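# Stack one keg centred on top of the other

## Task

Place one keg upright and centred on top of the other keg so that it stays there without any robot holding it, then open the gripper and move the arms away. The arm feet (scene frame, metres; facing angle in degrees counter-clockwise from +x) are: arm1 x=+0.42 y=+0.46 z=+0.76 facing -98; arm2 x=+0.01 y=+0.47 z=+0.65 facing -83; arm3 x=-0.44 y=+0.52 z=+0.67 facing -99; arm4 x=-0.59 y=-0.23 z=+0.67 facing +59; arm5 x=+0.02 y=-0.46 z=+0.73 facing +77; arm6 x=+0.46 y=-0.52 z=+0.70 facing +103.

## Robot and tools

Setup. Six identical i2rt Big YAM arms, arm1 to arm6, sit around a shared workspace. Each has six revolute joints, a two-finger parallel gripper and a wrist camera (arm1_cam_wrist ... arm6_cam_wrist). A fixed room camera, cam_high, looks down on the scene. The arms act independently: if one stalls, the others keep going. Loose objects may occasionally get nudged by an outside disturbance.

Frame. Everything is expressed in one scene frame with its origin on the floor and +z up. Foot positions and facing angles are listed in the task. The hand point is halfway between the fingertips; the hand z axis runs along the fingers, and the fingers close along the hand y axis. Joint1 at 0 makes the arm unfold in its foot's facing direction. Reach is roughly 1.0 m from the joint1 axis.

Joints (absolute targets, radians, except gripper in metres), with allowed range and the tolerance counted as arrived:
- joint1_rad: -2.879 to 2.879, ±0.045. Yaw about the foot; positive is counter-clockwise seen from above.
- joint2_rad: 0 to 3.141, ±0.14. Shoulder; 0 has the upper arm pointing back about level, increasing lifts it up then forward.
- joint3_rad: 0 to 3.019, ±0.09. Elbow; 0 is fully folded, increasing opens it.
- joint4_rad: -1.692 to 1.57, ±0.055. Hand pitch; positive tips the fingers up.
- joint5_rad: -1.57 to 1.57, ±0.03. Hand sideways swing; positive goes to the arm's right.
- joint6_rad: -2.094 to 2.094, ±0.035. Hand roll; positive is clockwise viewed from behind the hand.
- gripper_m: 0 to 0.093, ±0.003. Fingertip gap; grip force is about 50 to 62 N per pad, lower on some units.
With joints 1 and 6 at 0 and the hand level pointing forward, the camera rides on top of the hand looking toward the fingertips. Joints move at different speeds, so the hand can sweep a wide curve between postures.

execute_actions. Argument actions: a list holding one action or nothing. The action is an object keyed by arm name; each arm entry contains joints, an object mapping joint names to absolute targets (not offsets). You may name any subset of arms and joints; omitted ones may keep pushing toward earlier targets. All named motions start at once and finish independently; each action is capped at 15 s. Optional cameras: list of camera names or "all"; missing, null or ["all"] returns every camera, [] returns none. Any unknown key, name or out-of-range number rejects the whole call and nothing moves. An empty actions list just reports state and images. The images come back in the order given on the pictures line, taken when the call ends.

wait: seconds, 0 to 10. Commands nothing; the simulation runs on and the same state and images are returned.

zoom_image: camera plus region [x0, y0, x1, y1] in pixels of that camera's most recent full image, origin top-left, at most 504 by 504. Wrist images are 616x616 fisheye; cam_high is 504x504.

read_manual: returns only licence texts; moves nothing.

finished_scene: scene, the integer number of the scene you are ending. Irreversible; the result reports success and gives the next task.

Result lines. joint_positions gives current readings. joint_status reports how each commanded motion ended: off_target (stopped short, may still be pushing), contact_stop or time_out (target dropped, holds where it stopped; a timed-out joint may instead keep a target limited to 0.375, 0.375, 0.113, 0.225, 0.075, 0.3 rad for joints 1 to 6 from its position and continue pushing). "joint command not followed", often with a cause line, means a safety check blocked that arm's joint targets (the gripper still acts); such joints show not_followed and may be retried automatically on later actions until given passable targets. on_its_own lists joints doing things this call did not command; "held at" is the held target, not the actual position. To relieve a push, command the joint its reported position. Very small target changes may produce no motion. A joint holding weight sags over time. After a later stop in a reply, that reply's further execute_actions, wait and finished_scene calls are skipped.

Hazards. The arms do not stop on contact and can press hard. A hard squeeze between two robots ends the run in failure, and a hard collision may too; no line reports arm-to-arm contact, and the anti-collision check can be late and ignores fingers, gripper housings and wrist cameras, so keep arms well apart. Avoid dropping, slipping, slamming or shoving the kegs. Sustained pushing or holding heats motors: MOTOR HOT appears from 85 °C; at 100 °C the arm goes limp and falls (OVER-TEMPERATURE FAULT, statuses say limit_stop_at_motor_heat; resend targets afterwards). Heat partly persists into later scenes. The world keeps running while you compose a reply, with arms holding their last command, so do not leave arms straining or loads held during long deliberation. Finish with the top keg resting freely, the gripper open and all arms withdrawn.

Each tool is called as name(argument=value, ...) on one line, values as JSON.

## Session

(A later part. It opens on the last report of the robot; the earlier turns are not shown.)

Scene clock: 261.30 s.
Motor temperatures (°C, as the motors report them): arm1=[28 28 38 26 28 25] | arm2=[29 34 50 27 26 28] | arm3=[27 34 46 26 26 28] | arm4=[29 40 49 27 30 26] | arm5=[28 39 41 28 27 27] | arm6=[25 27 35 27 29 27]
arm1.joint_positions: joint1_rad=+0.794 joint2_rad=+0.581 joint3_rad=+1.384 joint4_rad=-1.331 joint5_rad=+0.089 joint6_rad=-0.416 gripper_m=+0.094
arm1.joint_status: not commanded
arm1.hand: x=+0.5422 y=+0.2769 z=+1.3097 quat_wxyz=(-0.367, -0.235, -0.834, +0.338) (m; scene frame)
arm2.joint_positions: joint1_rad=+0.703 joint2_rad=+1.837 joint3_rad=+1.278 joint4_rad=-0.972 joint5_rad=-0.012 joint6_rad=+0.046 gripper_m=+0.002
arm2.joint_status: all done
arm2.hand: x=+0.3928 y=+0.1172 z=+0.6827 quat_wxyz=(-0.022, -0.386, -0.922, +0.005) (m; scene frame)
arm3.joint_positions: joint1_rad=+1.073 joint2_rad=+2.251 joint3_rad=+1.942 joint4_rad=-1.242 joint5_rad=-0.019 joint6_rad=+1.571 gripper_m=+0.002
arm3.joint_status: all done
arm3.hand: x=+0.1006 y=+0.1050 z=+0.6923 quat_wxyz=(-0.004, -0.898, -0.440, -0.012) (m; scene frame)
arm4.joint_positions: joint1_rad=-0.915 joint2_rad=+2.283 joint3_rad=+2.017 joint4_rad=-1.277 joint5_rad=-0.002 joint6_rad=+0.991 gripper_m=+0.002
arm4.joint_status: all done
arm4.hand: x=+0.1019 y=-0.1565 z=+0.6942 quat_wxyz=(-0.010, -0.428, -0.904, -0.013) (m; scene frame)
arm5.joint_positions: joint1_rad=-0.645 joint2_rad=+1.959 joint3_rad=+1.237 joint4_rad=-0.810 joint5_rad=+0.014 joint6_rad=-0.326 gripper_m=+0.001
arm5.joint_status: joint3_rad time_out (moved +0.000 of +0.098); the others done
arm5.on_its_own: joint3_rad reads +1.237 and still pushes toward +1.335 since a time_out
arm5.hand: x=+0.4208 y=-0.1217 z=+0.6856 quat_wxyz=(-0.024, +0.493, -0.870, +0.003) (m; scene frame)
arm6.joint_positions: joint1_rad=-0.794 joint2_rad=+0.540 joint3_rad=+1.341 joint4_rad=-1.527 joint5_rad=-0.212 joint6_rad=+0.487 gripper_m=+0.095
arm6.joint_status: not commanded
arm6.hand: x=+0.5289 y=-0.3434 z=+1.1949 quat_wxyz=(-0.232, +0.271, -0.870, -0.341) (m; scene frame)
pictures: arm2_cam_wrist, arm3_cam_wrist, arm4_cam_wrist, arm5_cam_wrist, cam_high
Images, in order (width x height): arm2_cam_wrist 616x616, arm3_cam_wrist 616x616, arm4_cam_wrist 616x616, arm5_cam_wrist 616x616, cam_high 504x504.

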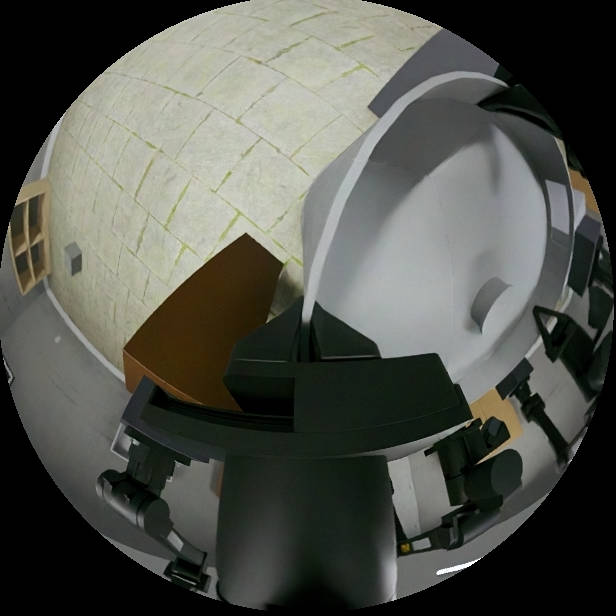

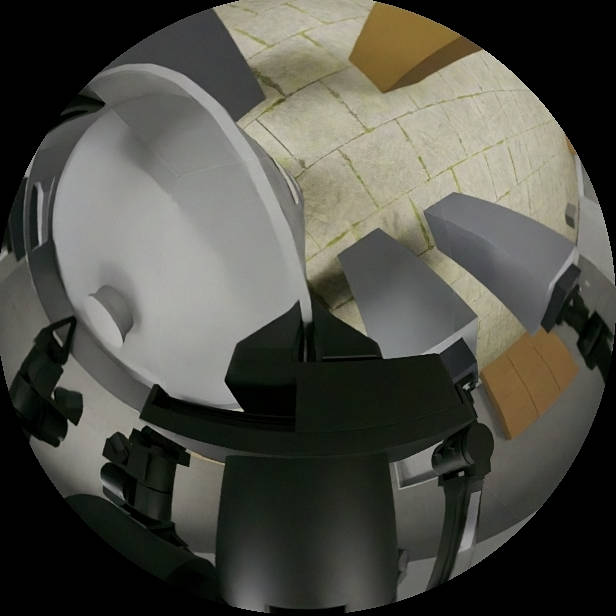

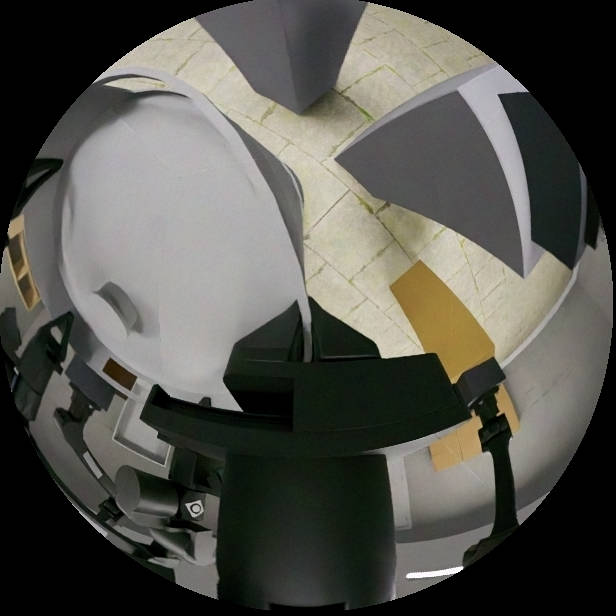

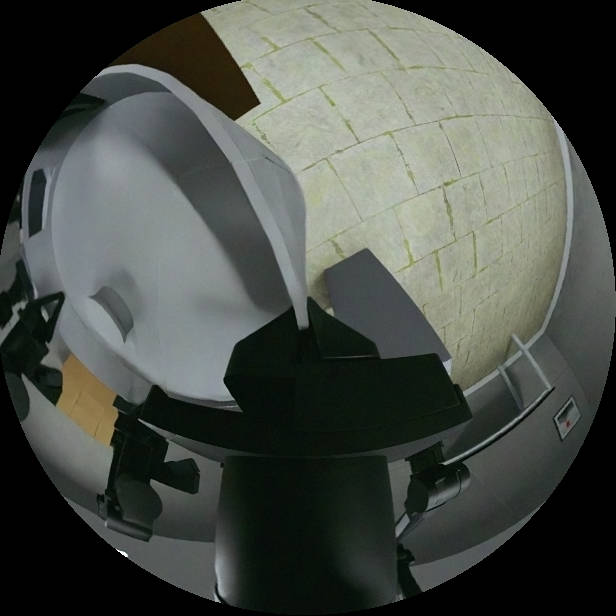

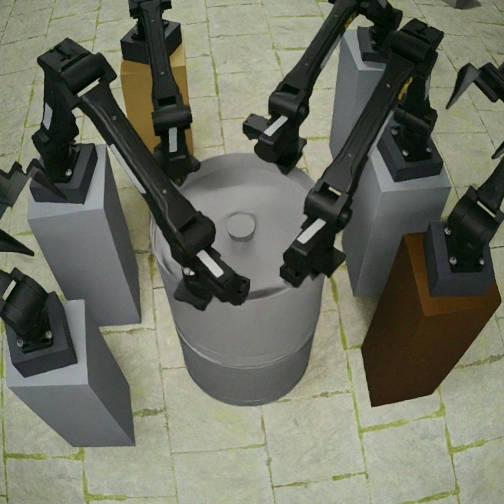

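execute_actions(actions=[{"arm2":{"joints":{"joint1_rad":0.72,"joint2_rad":1.735,"joint3_rad":1.305,"joint4_rad":-0.95}},"arm3":{"joints":{"joint2_rad":2.185,"joint3_rad":1.955,"joint4_rad":-1.215}},"arm4":{"joints":{"joint2_rad":2.24,"joint3_rad":2.035,"joint4_rad":-1.25}},"arm5":{"joints":{"joint1_rad":-0.62,"joint2_rad":1.865,"joint3_rad":1.28,"joint4_rad":-0.80}}}], cameras=["cam_high","arm4_cam_wrist","arm3_cam_wrist"])

zoom_image(camera="cam_high", region=[150, 260, 350, 420])

Scene clock: 266.57 s.
Motor temperatures (°C, as the motors report them): arm1=[28 29 38 26 28 25] | arm2=[29 35 49 27 26 28] | arm3=[27 35 44 26 26 28] | arm4=[29 40 47 27 30 26] | arm5=[28 39 41 28 27 27] | arm6=[25 27 35 27 29 27]
arm1.joint_positions: joint1_rad=+0.794 joint2_rad=+0.581 joint3_rad=+1.384 joint4_rad=-1.331 joint5_rad=+0.089 joint6_rad=-0.416 gripper_m=+0.094
arm1.joint_status: not commanded
arm1.hand: x=+0.5422 y=+0.2769 z=+1.3097 quat_wxyz=(-0.367, -0.235, -0.834, +0.338) (m; scene frame)
arm2.joint_positions: joint1_rad=+0.714 joint2_rad=+1.840 joint3_rad=+1.261 joint4_rad=-0.946 joint5_rad=-0.007 joint6_rad=+0.054 gripper_m=+0.002
arm2.joint_status: all done
arm2.hand: x=+0.3950 y=+0.1219 z=+0.6758 quat_wxyz=(-0.024, -0.385, -0.923, +0.007) (m; scene frame)
arm3.joint_positions: joint1_rad=+1.083 joint2_rad=+2.251 joint3_rad=+1.927 joint4_rad=-1.224 joint5_rad=-0.010 joint6_rad=+1.579 gripper_m=+0.002
arm3.joint_status: all done
arm3.hand: x=+0.1026 y=+0.1096 z=+0.6867 quat_wxyz=(-0.008, -0.898, -0.441, -0.009) (m; scene frame)
arm4.joint_positions: joint1_rad=-0.910 joint2_rad=+2.283 joint3_rad=+2.017 joint4_rad=-1.262 joint5_rad=+0.000 joint6_rad=+0.995 gripper_m=+0.002
arm4.joint_status: all done
arm4.hand: x=+0.1053 y=-0.1523 z=+0.6944 quat_wxyz=(-0.017, -0.427, -0.904, -0.017) (m; scene frame)
arm5.joint_positions: joint1_rad=-0.642 joint2_rad=+1.967 joint3_rad=+1.237 joint4_rad=-0.785 joint5_rad=+0.014 joint6_rad=-0.322 gripper_m=+0.001
arm5.joint_status: all done
arm5.hand: x=+0.4233 y=-0.1172 z=+0.6821 quat_wxyz=(-0.032, +0.493, -0.870, +0.002) (m; scene frame)
arm6.joint_positions: joint1_rad=-0.794 joint2_rad=+0.540 joint3_rad=+1.341 joint4_rad=-1.527 joint5_rad=-0.212 joint6_rad=+0.487 gripper_m=+0.095
arm6.joint_status: not commanded
arm6.hand: x=+0.5289 y=-0.3434 z=+1.1949 quat_wxyz=(-0.232, +0.271, -0.870, -0.341) (m; scene frame)
pictures: arm3_cam_wrist, arm4_cam_wrist, cam_high
Images, in order (width x height): arm3_cam_wrist 616x616, arm4_cam_wrist 616x616, cam_high 504x504.

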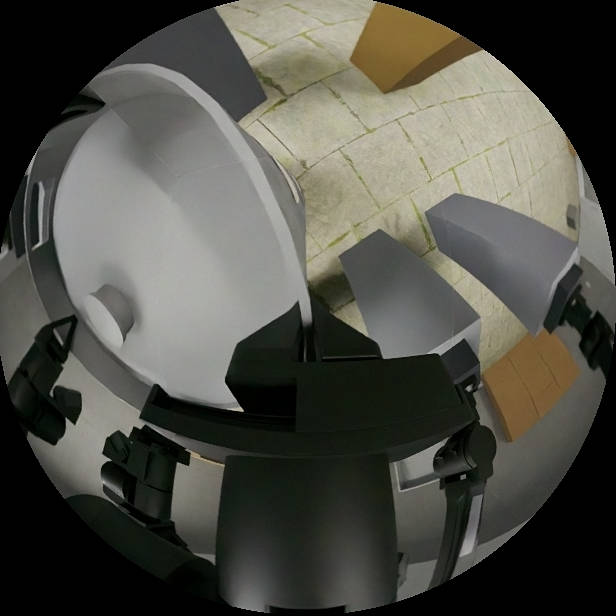

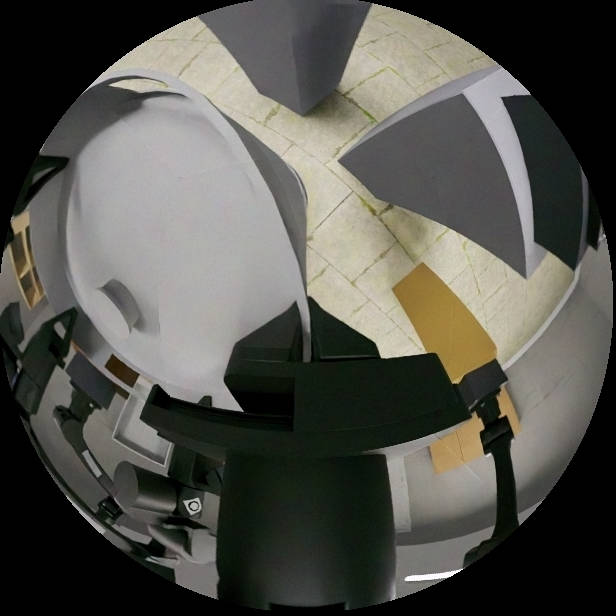

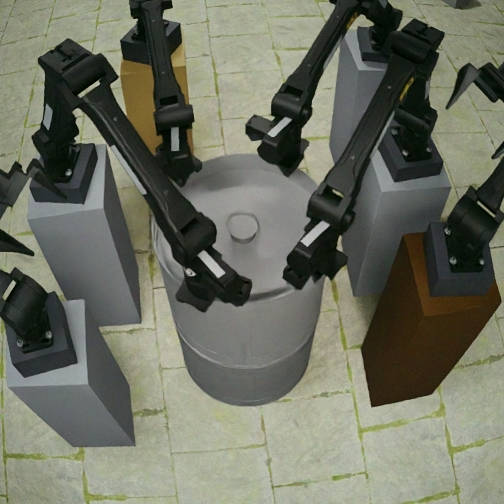

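Region (150, 260, 350, 420) of cam_high's 504x504 image, scaled by 2.520, with more detail than that image has; it fills the top 403 rows of this view, and the rest is white.

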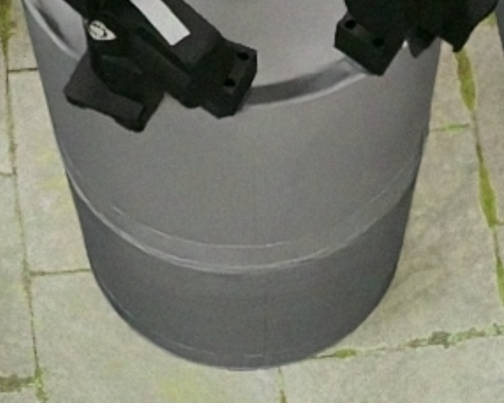

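execute_actions(actions=[{"arm2":{"joints":{"joint1_rad":0.695,"joint3_rad":1.28}},"arm3":{"joints":{"joint3_rad":1.89,"joint4_rad":-1.22}},"arm4":{"joints":{"joint3_rad":1.95,"joint4_rad":-1.25}},"arm5":{"joints":{"joint3_rad":1.225}}}], cameras=["cam_high","arm2_cam_wrist","arm5_cam_wrist","arm3_cam_wrist","arm4_cam_wrist"])

zoom_image(camera="cam_high", region=[150, 260, 350, 420])

Scene clock: 271.70 s.
Motor temperatures (°C, as the motors report them): arm1=[28 29 39 26 28 25] | arm2=[29 35 47 27 26 28] | arm3=[27 34 42 26 26 28] | arm4=[29 40 44 27 30 26] | arm5=[28 39 40 28 27 27] | arm6=[25 27 35 27 29 27]
arm1.joint_positions: joint1_rad=+0.794 joint2_rad=+0.581 joint3_rad=+1.384 joint4_rad=-1.331 joint5_rad=+0.089 joint6_rad=-0.416 gripper_m=+0.094
arm1.joint_status: not commanded
arm1.hand: x=+0.5422 y=+0.2769 z=+1.3097 quat_wxyz=(-0.367, -0.235, -0.834, +0.338) (m; scene frame)
arm2.joint_positions: joint1_rad=+0.709 joint2_rad=+1.840 joint3_rad=+1.258 joint4_rad=-0.941 joint5_rad=-0.007 joint6_rad=+0.056 gripper_m=+0.002
arm2.joint_status: all done
arm2.hand: x=+0.3929 y=+0.1206 z=+0.6746 quat_wxyz=(-0.025, -0.388, -0.921, +0.007) (m; scene frame)
arm3.joint_positions: joint1_rad=+1.083 joint2_rad=+2.240 joint3_rad=+1.900 joint4_rad=-1.201 joint5_rad=-0.007 joint6_rad=+1.585 gripper_m=+0.002
arm3.joint_status: all done
arm3.hand: x=+0.1002 y=+0.1109 z=+0.6846 quat_wxyz=(-0.012, -0.899, -0.438, -0.010) (m; scene frame)
arm4.joint_positions: joint1_rad=-0.909 joint2_rad=+2.265 joint3_rad=+1.978 joint4_rad=-1.234 joint5_rad=+0.000 joint6_rad=+1.002 gripper_m=+0.002
arm4.joint_status: all done
arm4.hand: x=+0.1006 y=-0.1523 z=+0.6922 quat_wxyz=(-0.020, -0.430, -0.902, -0.019) (m; scene frame)
arm5.joint_positions: joint1_rad=-0.641 joint2_rad=+1.962 joint3_rad=+1.222 joint4_rad=-0.780 joint5_rad=+0.014 joint6_rad=-0.316 gripper_m=+0.001
arm5.joint_status: all done
arm5.hand: x=+0.4188 y=-0.1205 z=+0.6801 quat_wxyz=(-0.030, +0.491, -0.871, +0.002) (m; scene frame)
arm6.joint_positions: joint1_rad=-0.794 joint2_rad=+0.540 joint3_rad=+1.341 joint4_rad=-1.527 joint5_rad=-0.212 joint6_rad=+0.487 gripper_m=+0.095
arm6.joint_status: not commanded
arm6.hand: x=+0.5289 y=-0.3434 z=+1.1949 quat_wxyz=(-0.232, +0.271, -0.870, -0.341) (m; scene frame)
pictures: arm2_cam_wrist, arm3_cam_wrist, arm4_cam_wrist, arm5_cam_wrist, cam_high
Images, in order (width x height): arm2_cam_wrist 616x616, arm3_cam_wrist 616x616, arm4_cam_wrist 616x616, arm5_cam_wrist 616x616, cam_high 504x504.

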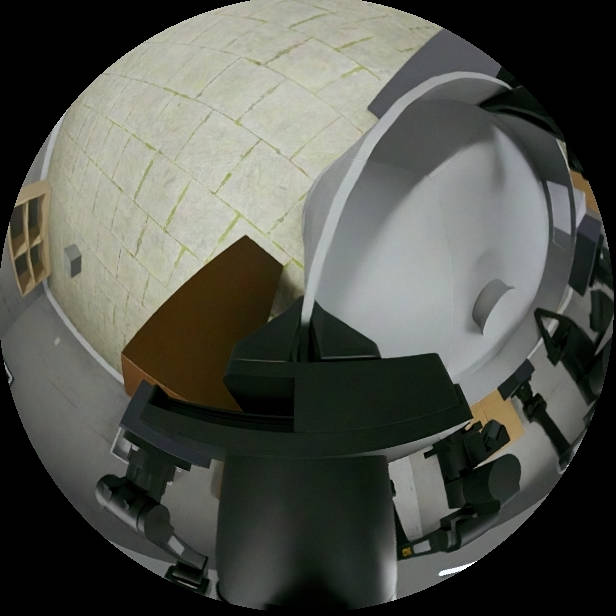

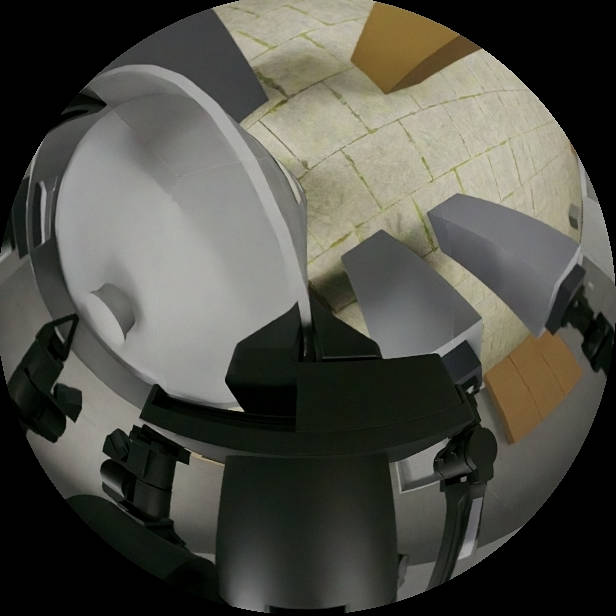

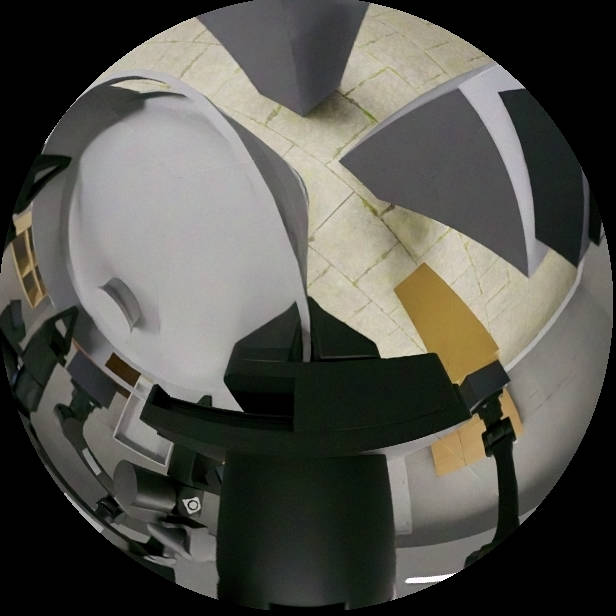

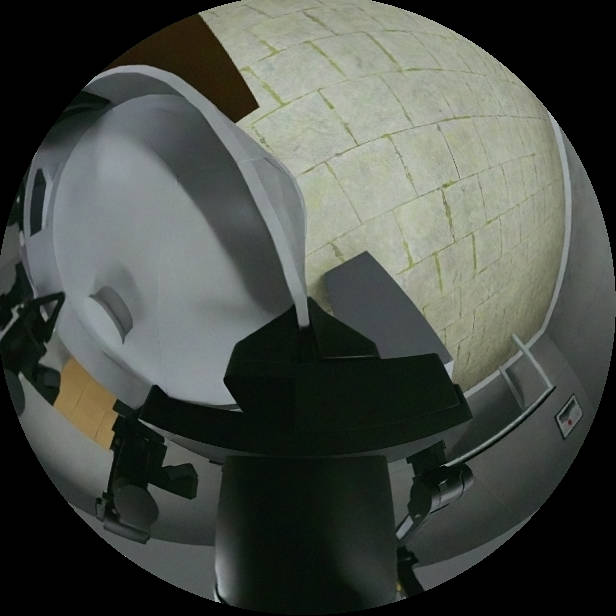

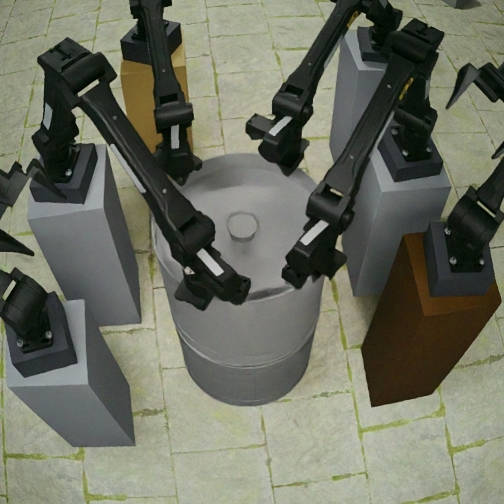

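Region (150, 260, 350, 420) of cam_high's 504x504 image, scaled by 2.520, with more detail than that image has; it fills the top 403 rows of this view, and the rest is white.

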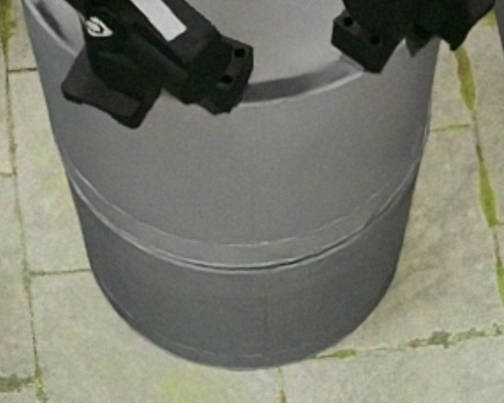

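execute_actions(actions=[{"arm2":{"joints":{"joint1_rad":0.709,"joint2_rad":1.83,"joint3_rad":1.258,"joint4_rad":-0.941}},"arm3":{"joints":{"joint2_rad":2.24,"joint3_rad":1.9,"joint4_rad":-1.201}},"arm4":{"joints":{"joint1_rad":-0.909,"joint2_rad":2.27,"joint3_rad":1.978,"joint4_rad":-1.234}},"arm5":{"joints":{"joint1_rad":-0.641,"joint2_rad":1.95,"joint3_rad":1.222,"joint4_rad":-0.78}}}], cameras=["cam_high"])

zoom_image(camera="cam_high", region=[150, 260, 350, 420])

Scene clock: 277.43 s.
Motor temperatures (°C, as the motors report them): arm1=[28 29 39 26 28 25] | arm2=[29 35 45 26 26 28] | arm3=[27 34 40 26 26 28] | arm4=[29 40 41 27 30 26] | arm5=[28 38 39 28 27 27] | arm6=[25 27 35 27 29 27]
arm1.joint_positions: joint1_rad=+0.794 joint2_rad=+0.581 joint3_rad=+1.384 joint4_rad=-1.331 joint5_rad=+0.089 joint6_rad=-0.416 gripper_m=+0.094
arm1.joint_status: not commanded
arm1.hand: x=+0.5422 y=+0.2769 z=+1.3097 quat_wxyz=(-0.367, -0.235, -0.834, +0.338) (m; scene frame)
arm2.joint_positions: joint1_rad=+0.711 joint2_rad=+1.846 joint3_rad=+1.253 joint4_rad=-0.931 joint5_rad=-0.007 joint6_rad=+0.058 gripper_m=+0.002
arm2.joint_status: all done
arm2.hand: x=+0.3935 y=+0.1216 z=+0.6703 quat_wxyz=(-0.025, -0.388, -0.921, +0.007) (m; scene frame)
arm3.joint_positions: joint1_rad=+1.085 joint2_rad=+2.240 joint3_rad=+1.900 joint4_rad=-1.194 joint5_rad=-0.005 joint6_rad=+1.587 gripper_m=+0.002
arm3.joint_status: all done
arm3.hand: x=+0.1021 y=+0.1107 z=+0.6846 quat_wxyz=(-0.015, -0.899, -0.438, -0.010) (m; scene frame)
arm4.joint_positions: joint1_rad=-0.909 joint2_rad=+2.265 joint3_rad=+1.978 joint4_rad=-1.224 joint5_rad=-0.002 joint6_rad=+1.003 gripper_m=+0.002
arm4.joint_status: all done
arm4.hand: x=+0.1028 y=-0.1518 z=+0.6923 quat_wxyz=(-0.023, -0.430, -0.902, -0.022) (m; scene frame)
arm5.joint_positions: joint1_rad=-0.644 joint2_rad=+1.966 joint3_rad=+1.219 joint4_rad=-0.767 joint5_rad=+0.010 joint6_rad=-0.316 gripper_m=+0.001
arm5.joint_status: all done
arm5.hand: x=+0.4204 y=-0.1205 z=+0.6774 quat_wxyz=(-0.032, +0.489, -0.872, +0.000) (m; scene frame)
arm6.joint_positions: joint1_rad=-0.794 joint2_rad=+0.540 joint3_rad=+1.341 joint4_rad=-1.527 joint5_rad=-0.212 joint6_rad=+0.487 gripper_m=+0.095
arm6.joint_status: not commanded
arm6.hand: x=+0.5289 y=-0.3434 z=+1.1949 quat_wxyz=(-0.232, +0.271, -0.870, -0.341) (m; scene frame)
pictures: cam_high
Images, in order (width x height): cam_high 504x504.

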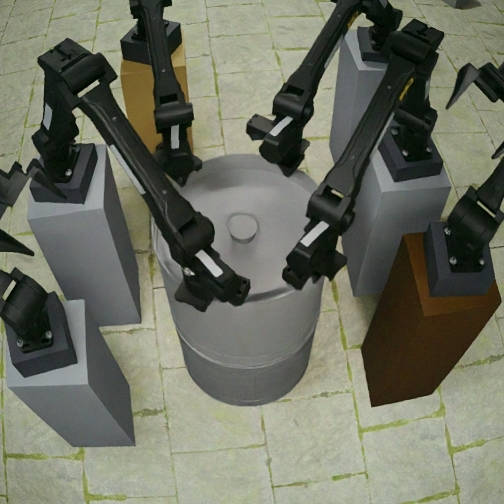

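Region (150, 260, 350, 420) of cam_high's 504x504 image, scaled by 2.520, with more detail than that image has; it fills the top 403 rows of this view, and the rest is white.

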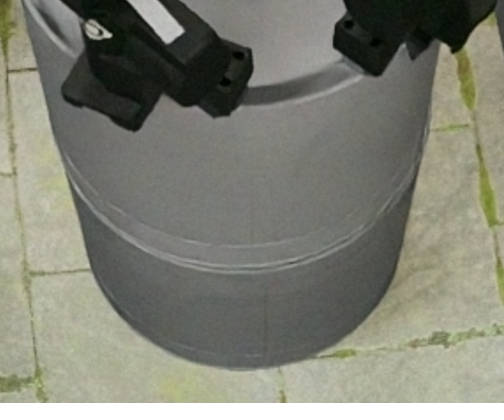

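Resting and aligned. Release and lift away.

execute_actions(actions=[{"arm2":{"joints":{"gripper_m":0.05}},"arm3":{"joints":{"gripper_m":0.05}},"arm4":{"joints":{"gripper_m":0.05}},"arm5":{"joints":{"gripper_m":0.05}}}], cameras=["cam_high"])

execute_actions(actions=[{"arm2":{"joints":{"joint2_rad":1.65,"joint4_rad":-1.12}},"arm3":{"joints":{"joint2_rad":2.09,"joint4_rad":-1.35}},"arm4":{"joints":{"joint2_rad":2.12,"joint4_rad":-1.38}},"arm5":{"joints":{"joint2_rad":1.79,"joint4_rad":-0.95}}}], cameras=["cam_high"])

execute_actions(actions=[{"arm2":{"joints":{"joint2_rad":1.0,"joint4_rad":-1.6}},"arm3":{"joints":{"joint2_rad":1.4,"joint4_rad":-1.65}},"arm4":{"joints":{"joint2_rad":1.4,"joint4_rad":-1.65}},"arm5":{"joints":{"joint2_rad":1.1,"joint4_rad":-1.6}}}], cameras=["cam_high","arm2_cam_wrist","arm3_cam_wrist","arm4_cam_wrist"])

Scene clock: 281.80 s.
Motor temperatures (°C, as the motors report them): arm1=[28 29 39 26 28 25] | arm2=[29 34 43 26 26 28] | arm3=[27 34 39 26 26 28] | arm4=[29 40 40 27 30 26] | arm5=[28 38 38 28 27 27] | arm6=[25 27 35 27 29 27]
arm1.joint_positions: joint1_rad=+0.794 joint2_rad=+0.581 joint3_rad=+1.384 joint4_rad=-1.331 joint5_rad=+0.089 joint6_rad=-0.416 gripper_m=+0.094
arm1.joint_status: not commanded
arm1.hand: x=+0.5422 y=+0.2769 z=+1.3097 quat_wxyz=(-0.367, -0.235, -0.834, +0.338) (m; scene frame)
arm2.joint_positions: joint1_rad=+0.713 joint2_rad=+1.846 joint3_rad=+1.253 joint4_rad=-0.931 joint5_rad=-0.002 joint6_rad=+0.058 gripper_m=+0.050
arm2.joint_status: all done
arm2.hand: x=+0.3934 y=+0.1216 z=+0.6703 quat_wxyz=(-0.024, -0.387, -0.922, +0.010) (m; scene frame)
arm3.joint_positions: joint1_rad=+1.085 joint2_rad=+2.240 joint3_rad=+1.896 joint4_rad=-1.193 joint5_rad=-0.002 joint6_rad=+1.578 gripper_m=+0.050
arm3.joint_status: all done
arm3.hand: x=+0.1007 y=+0.1107 z=+0.6832 quat_wxyz=(-0.015, -0.897, -0.442, -0.008) (m; scene frame)
arm4.joint_positions: joint1_rad=-0.909 joint2_rad=+2.266 joint3_rad=+1.978 joint4_rad=-1.225 joint5_rad=+0.000 joint6_rad=+1.004 gripper_m=+0.050
arm4.joint_status: all done
arm4.hand: x=+0.1024 y=-0.1523 z=+0.6914 quat_wxyz=(-0.023, -0.431, -0.902, -0.021) (m; scene frame)
arm5.joint_positions: joint1_rad=-0.645 joint2_rad=+1.964 joint3_rad=+1.219 joint4_rad=-0.770 joint5_rad=+0.005 joint6_rad=-0.316 gripper_m=+0.050
arm5.joint_status: all done
arm5.hand: x=+0.4199 y=-0.1208 z=+0.6783 quat_wxyz=(-0.031, +0.489, -0.872, -0.003) (m; scene frame)
arm6.joint_positions: joint1_rad=-0.794 joint2_rad=+0.540 joint3_rad=+1.341 joint4_rad=-1.527 joint5_rad=-0.212 joint6_rad=+0.487 gripper_m=+0.095
arm6.joint_status: not commanded
arm6.hand: x=+0.5289 y=-0.3434 z=+1.1949 quat_wxyz=(-0.232, +0.271, -0.870, -0.341) (m; scene frame)
pictures: cam_high
Images, in order (width x height): cam_high 504x504.

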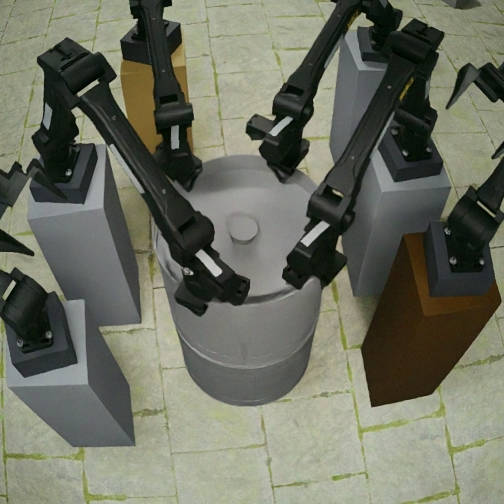

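Scene clock: 283.03 s.
Motor temperatures (°C, as the motors report them): arm1=[28 29 39 26 28 25] | arm2=[29 34 43 26 26 28] | arm3=[27 34 39 26 26 28] | arm4=[29 40 40 27 30 26] | arm5=[28 37 38 28 27 27] | arm6=[25 27 35 27 29 27]
arm1.joint_positions: joint1_rad=+0.794 joint2_rad=+0.581 joint3_rad=+1.384 joint4_rad=-1.331 joint5_rad=+0.089 joint6_rad=-0.416 gripper_m=+0.094
arm1.joint_status: not commanded
arm1.hand: x=+0.5422 y=+0.2769 z=+1.3097 quat_wxyz=(-0.367, -0.235, -0.834, +0.338) (m; scene frame)
arm2.joint_positions: joint1_rad=+0.713 joint2_rad=+1.636 joint3_rad=+1.253 joint4_rad=-1.108 joint5_rad=-0.002 joint6_rad=+0.058 gripper_m=+0.050
arm2.joint_status: all done
arm2.hand: x=+0.3711 y=+0.1425 z=+0.7689 quat_wxyz=(-0.039, -0.387, -0.921, +0.015) (m; scene frame)
arm3.joint_positions: joint1_rad=+1.085 joint2_rad=+2.103 joint3_rad=+1.888 joint4_rad=-1.334 joint5_rad=-0.002 joint6_rad=+1.577 gripper_m=+0.050
arm3.joint_status: all done
arm3.hand: x=+0.0789 y=+0.1272 z=+0.7669 quat_wxyz=(-0.009, -0.897, -0.442, -0.005) (m; scene frame)
arm4.joint_positions: joint1_rad=-0.907 joint2_rad=+2.113 joint3_rad=+1.971 joint4_rad=-1.372 joint5_rad=-0.002 joint6_rad=+1.004 gripper_m=+0.050
arm4.joint_status: all done
arm4.hand: x=+0.0730 y=-0.1551 z=+0.7879 quat_wxyz=(-0.022, -0.430, -0.902, -0.021) (m; scene frame)
arm5.joint_positions: joint1_rad=-0.645 joint2_rad=+1.769 joint3_rad=+1.219 joint4_rad=-0.940 joint5_rad=+0.005 joint6_rad=-0.316 gripper_m=+0.050
arm5.joint_status: all done
arm5.hand: x=+0.4074 y=-0.1312 z=+0.7722 quat_wxyz=(-0.043, +0.488, -0.871, -0.005) (m; scene frame)
arm6.joint_positions: joint1_rad=-0.794 joint2_rad=+0.540 joint3_rad=+1.341 joint4_rad=-1.527 joint5_rad=-0.212 joint6_rad=+0.487 gripper_m=+0.095
arm6.joint_status: not commanded
arm6.hand: x=+0.5289 y=-0.3434 z=+1.1949 quat_wxyz=(-0.232, +0.271, -0.870, -0.341) (m; scene frame)
pictures: cam_high
Images, in order (width x height): cam_high 504x504.

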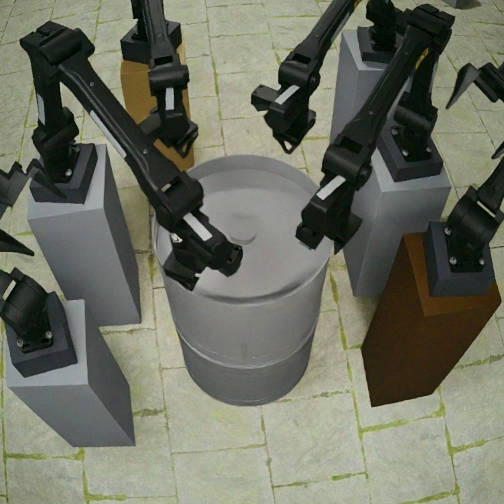

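Scene clock: 285.07 s.
Motor temperatures (°C, as the motors report them): arm1=[28 29 39 26 28 25] | arm2=[29 34 43 26 26 28] | arm3=[27 34 38 26 26 28] | arm4=[29 39 40 27 30 26] | arm5=[28 37 38 28 27 27] | arm6=[25 27 35 27 29 27]
arm1.joint_positions: joint1_rad=+0.794 joint2_rad=+0.581 joint3_rad=+1.384 joint4_rad=-1.331 joint5_rad=+0.089 joint6_rad=-0.416 gripper_m=+0.094
arm1.joint_status: not commanded
arm1.hand: x=+0.5422 y=+0.2769 z=+1.3097 quat_wxyz=(-0.367, -0.235, -0.834, +0.338) (m; scene frame)
arm2.joint_positions: joint1_rad=+0.713 joint2_rad=+0.992 joint3_rad=+1.253 joint4_rad=-1.590 joint5_rad=-0.002 joint6_rad=+0.058 gripper_m=+0.050
arm2.joint_status: all done
arm2.hand: x=+0.2313 y=+0.2710 z=+0.9965 quat_wxyz=(-0.116, -0.384, -0.915, +0.042) (m; scene frame)
arm3.joint_positions: joint1_rad=+1.085 joint2_rad=+1.406 joint3_rad=+1.887 joint4_rad=-1.637 joint5_rad=-0.002 joint6_rad=+1.577 gripper_m=+0.050
arm3.joint_status: all done
arm3.hand: x=-0.0694 y=+0.2396 z=+1.1389 quat_wxyz=(-0.183, -0.878, -0.433, -0.092) (m; scene frame)
arm4.joint_positions: joint1_rad=-0.907 joint2_rad=+1.410 joint3_rad=+1.974 joint4_rad=-1.644 joint5_rad=-0.002 joint6_rad=+1.004 gripper_m=+0.050
arm4.joint_status: all done
arm4.hand: x=-0.1269 y=-0.1822 z=+1.1692 quat_wxyz=(-0.204, -0.418, -0.875, -0.135) (m; scene frame)
arm5.joint_positions: joint1_rad=-0.645 joint2_rad=+1.085 joint3_rad=+1.217 joint4_rad=-1.590 joint5_rad=+0.005 joint6_rad=-0.316 gripper_m=+0.050
arm5.joint_status: all done
arm5.hand: x=+0.2557 y=-0.2599 z=+1.0302 quat_wxyz=(-0.059, +0.488, -0.871, -0.008) (m; scene frame)
arm6.joint_positions: joint1_rad=-0.794 joint2_rad=+0.540 joint3_rad=+1.341 joint4_rad=-1.527 joint5_rad=-0.212 joint6_rad=+0.487 gripper_m=+0.095
arm6.joint_status: not commanded
arm6.hand: x=+0.5289 y=-0.3434 z=+1.1949 quat_wxyz=(-0.232, +0.271, -0.870, -0.341) (m; scene frame)
pictures: arm2_cam_wrist, arm3_cam_wrist, arm4_cam_wrist, cam_high
Images, in order (width x height): arm2_cam_wrist 616x616, arm3_cam_wrist 616x616, arm4_cam_wrist 616x616, cam_high 504x504.

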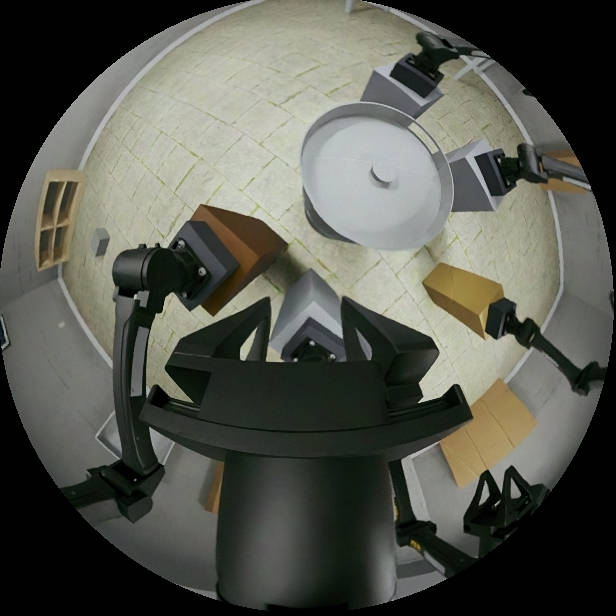

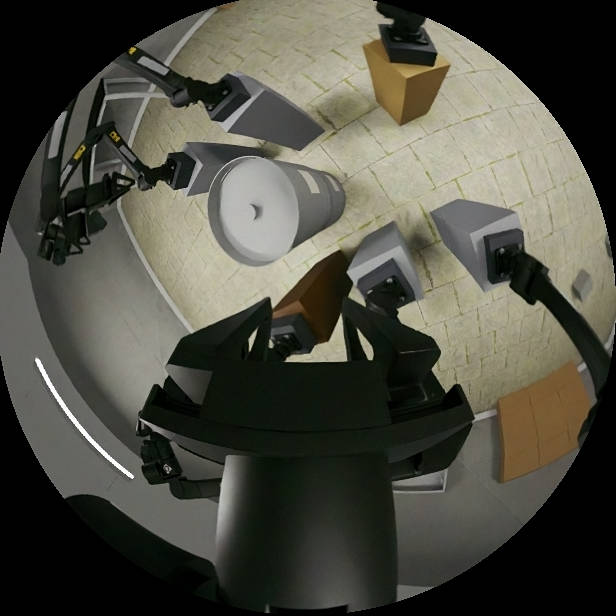

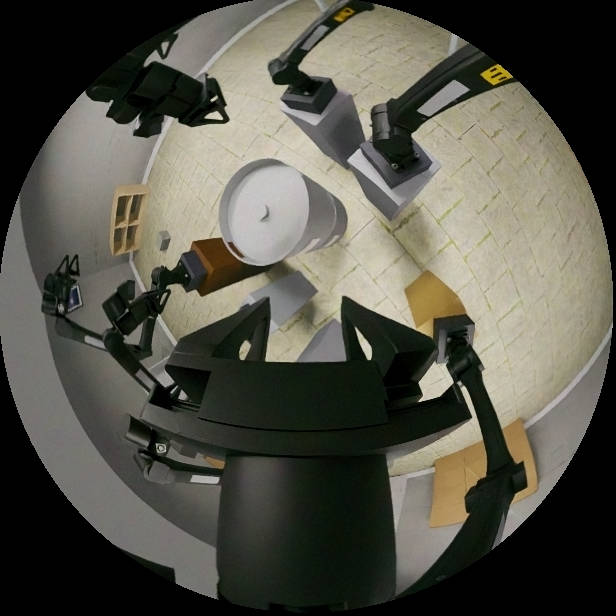

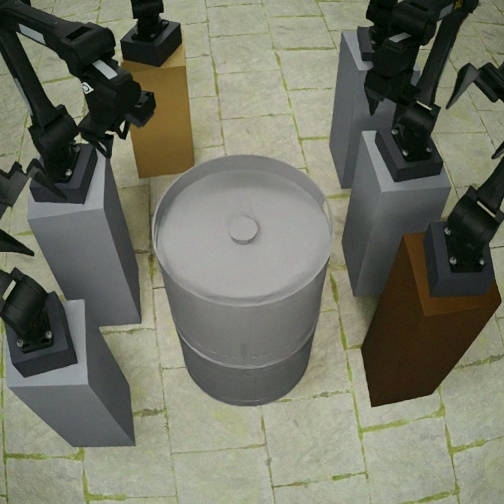

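zoom_image(camera="arm3_cam_wrist", region=[260, 150, 360, 260])

zoom_image(camera="cam_high", region=[150, 260, 350, 420])

Region (260, 150, 360, 260) of arm3_cam_wrist's 616x616 image, scaled by 4.582, with more detail than that image has; it fills the left 458 columns of this view, and the rest is white.

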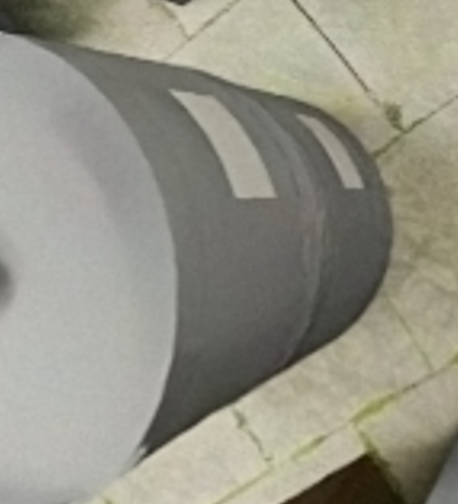

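Region (150, 260, 350, 420) of cam_high's 504x504 image, scaled by 2.520, with more detail than that image has; it fills the top 403 rows of this view, and the rest is white.

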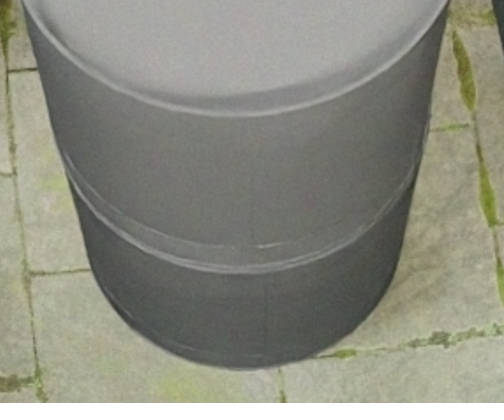

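finished_scene(scene=1)

The scene is finished: the task was done.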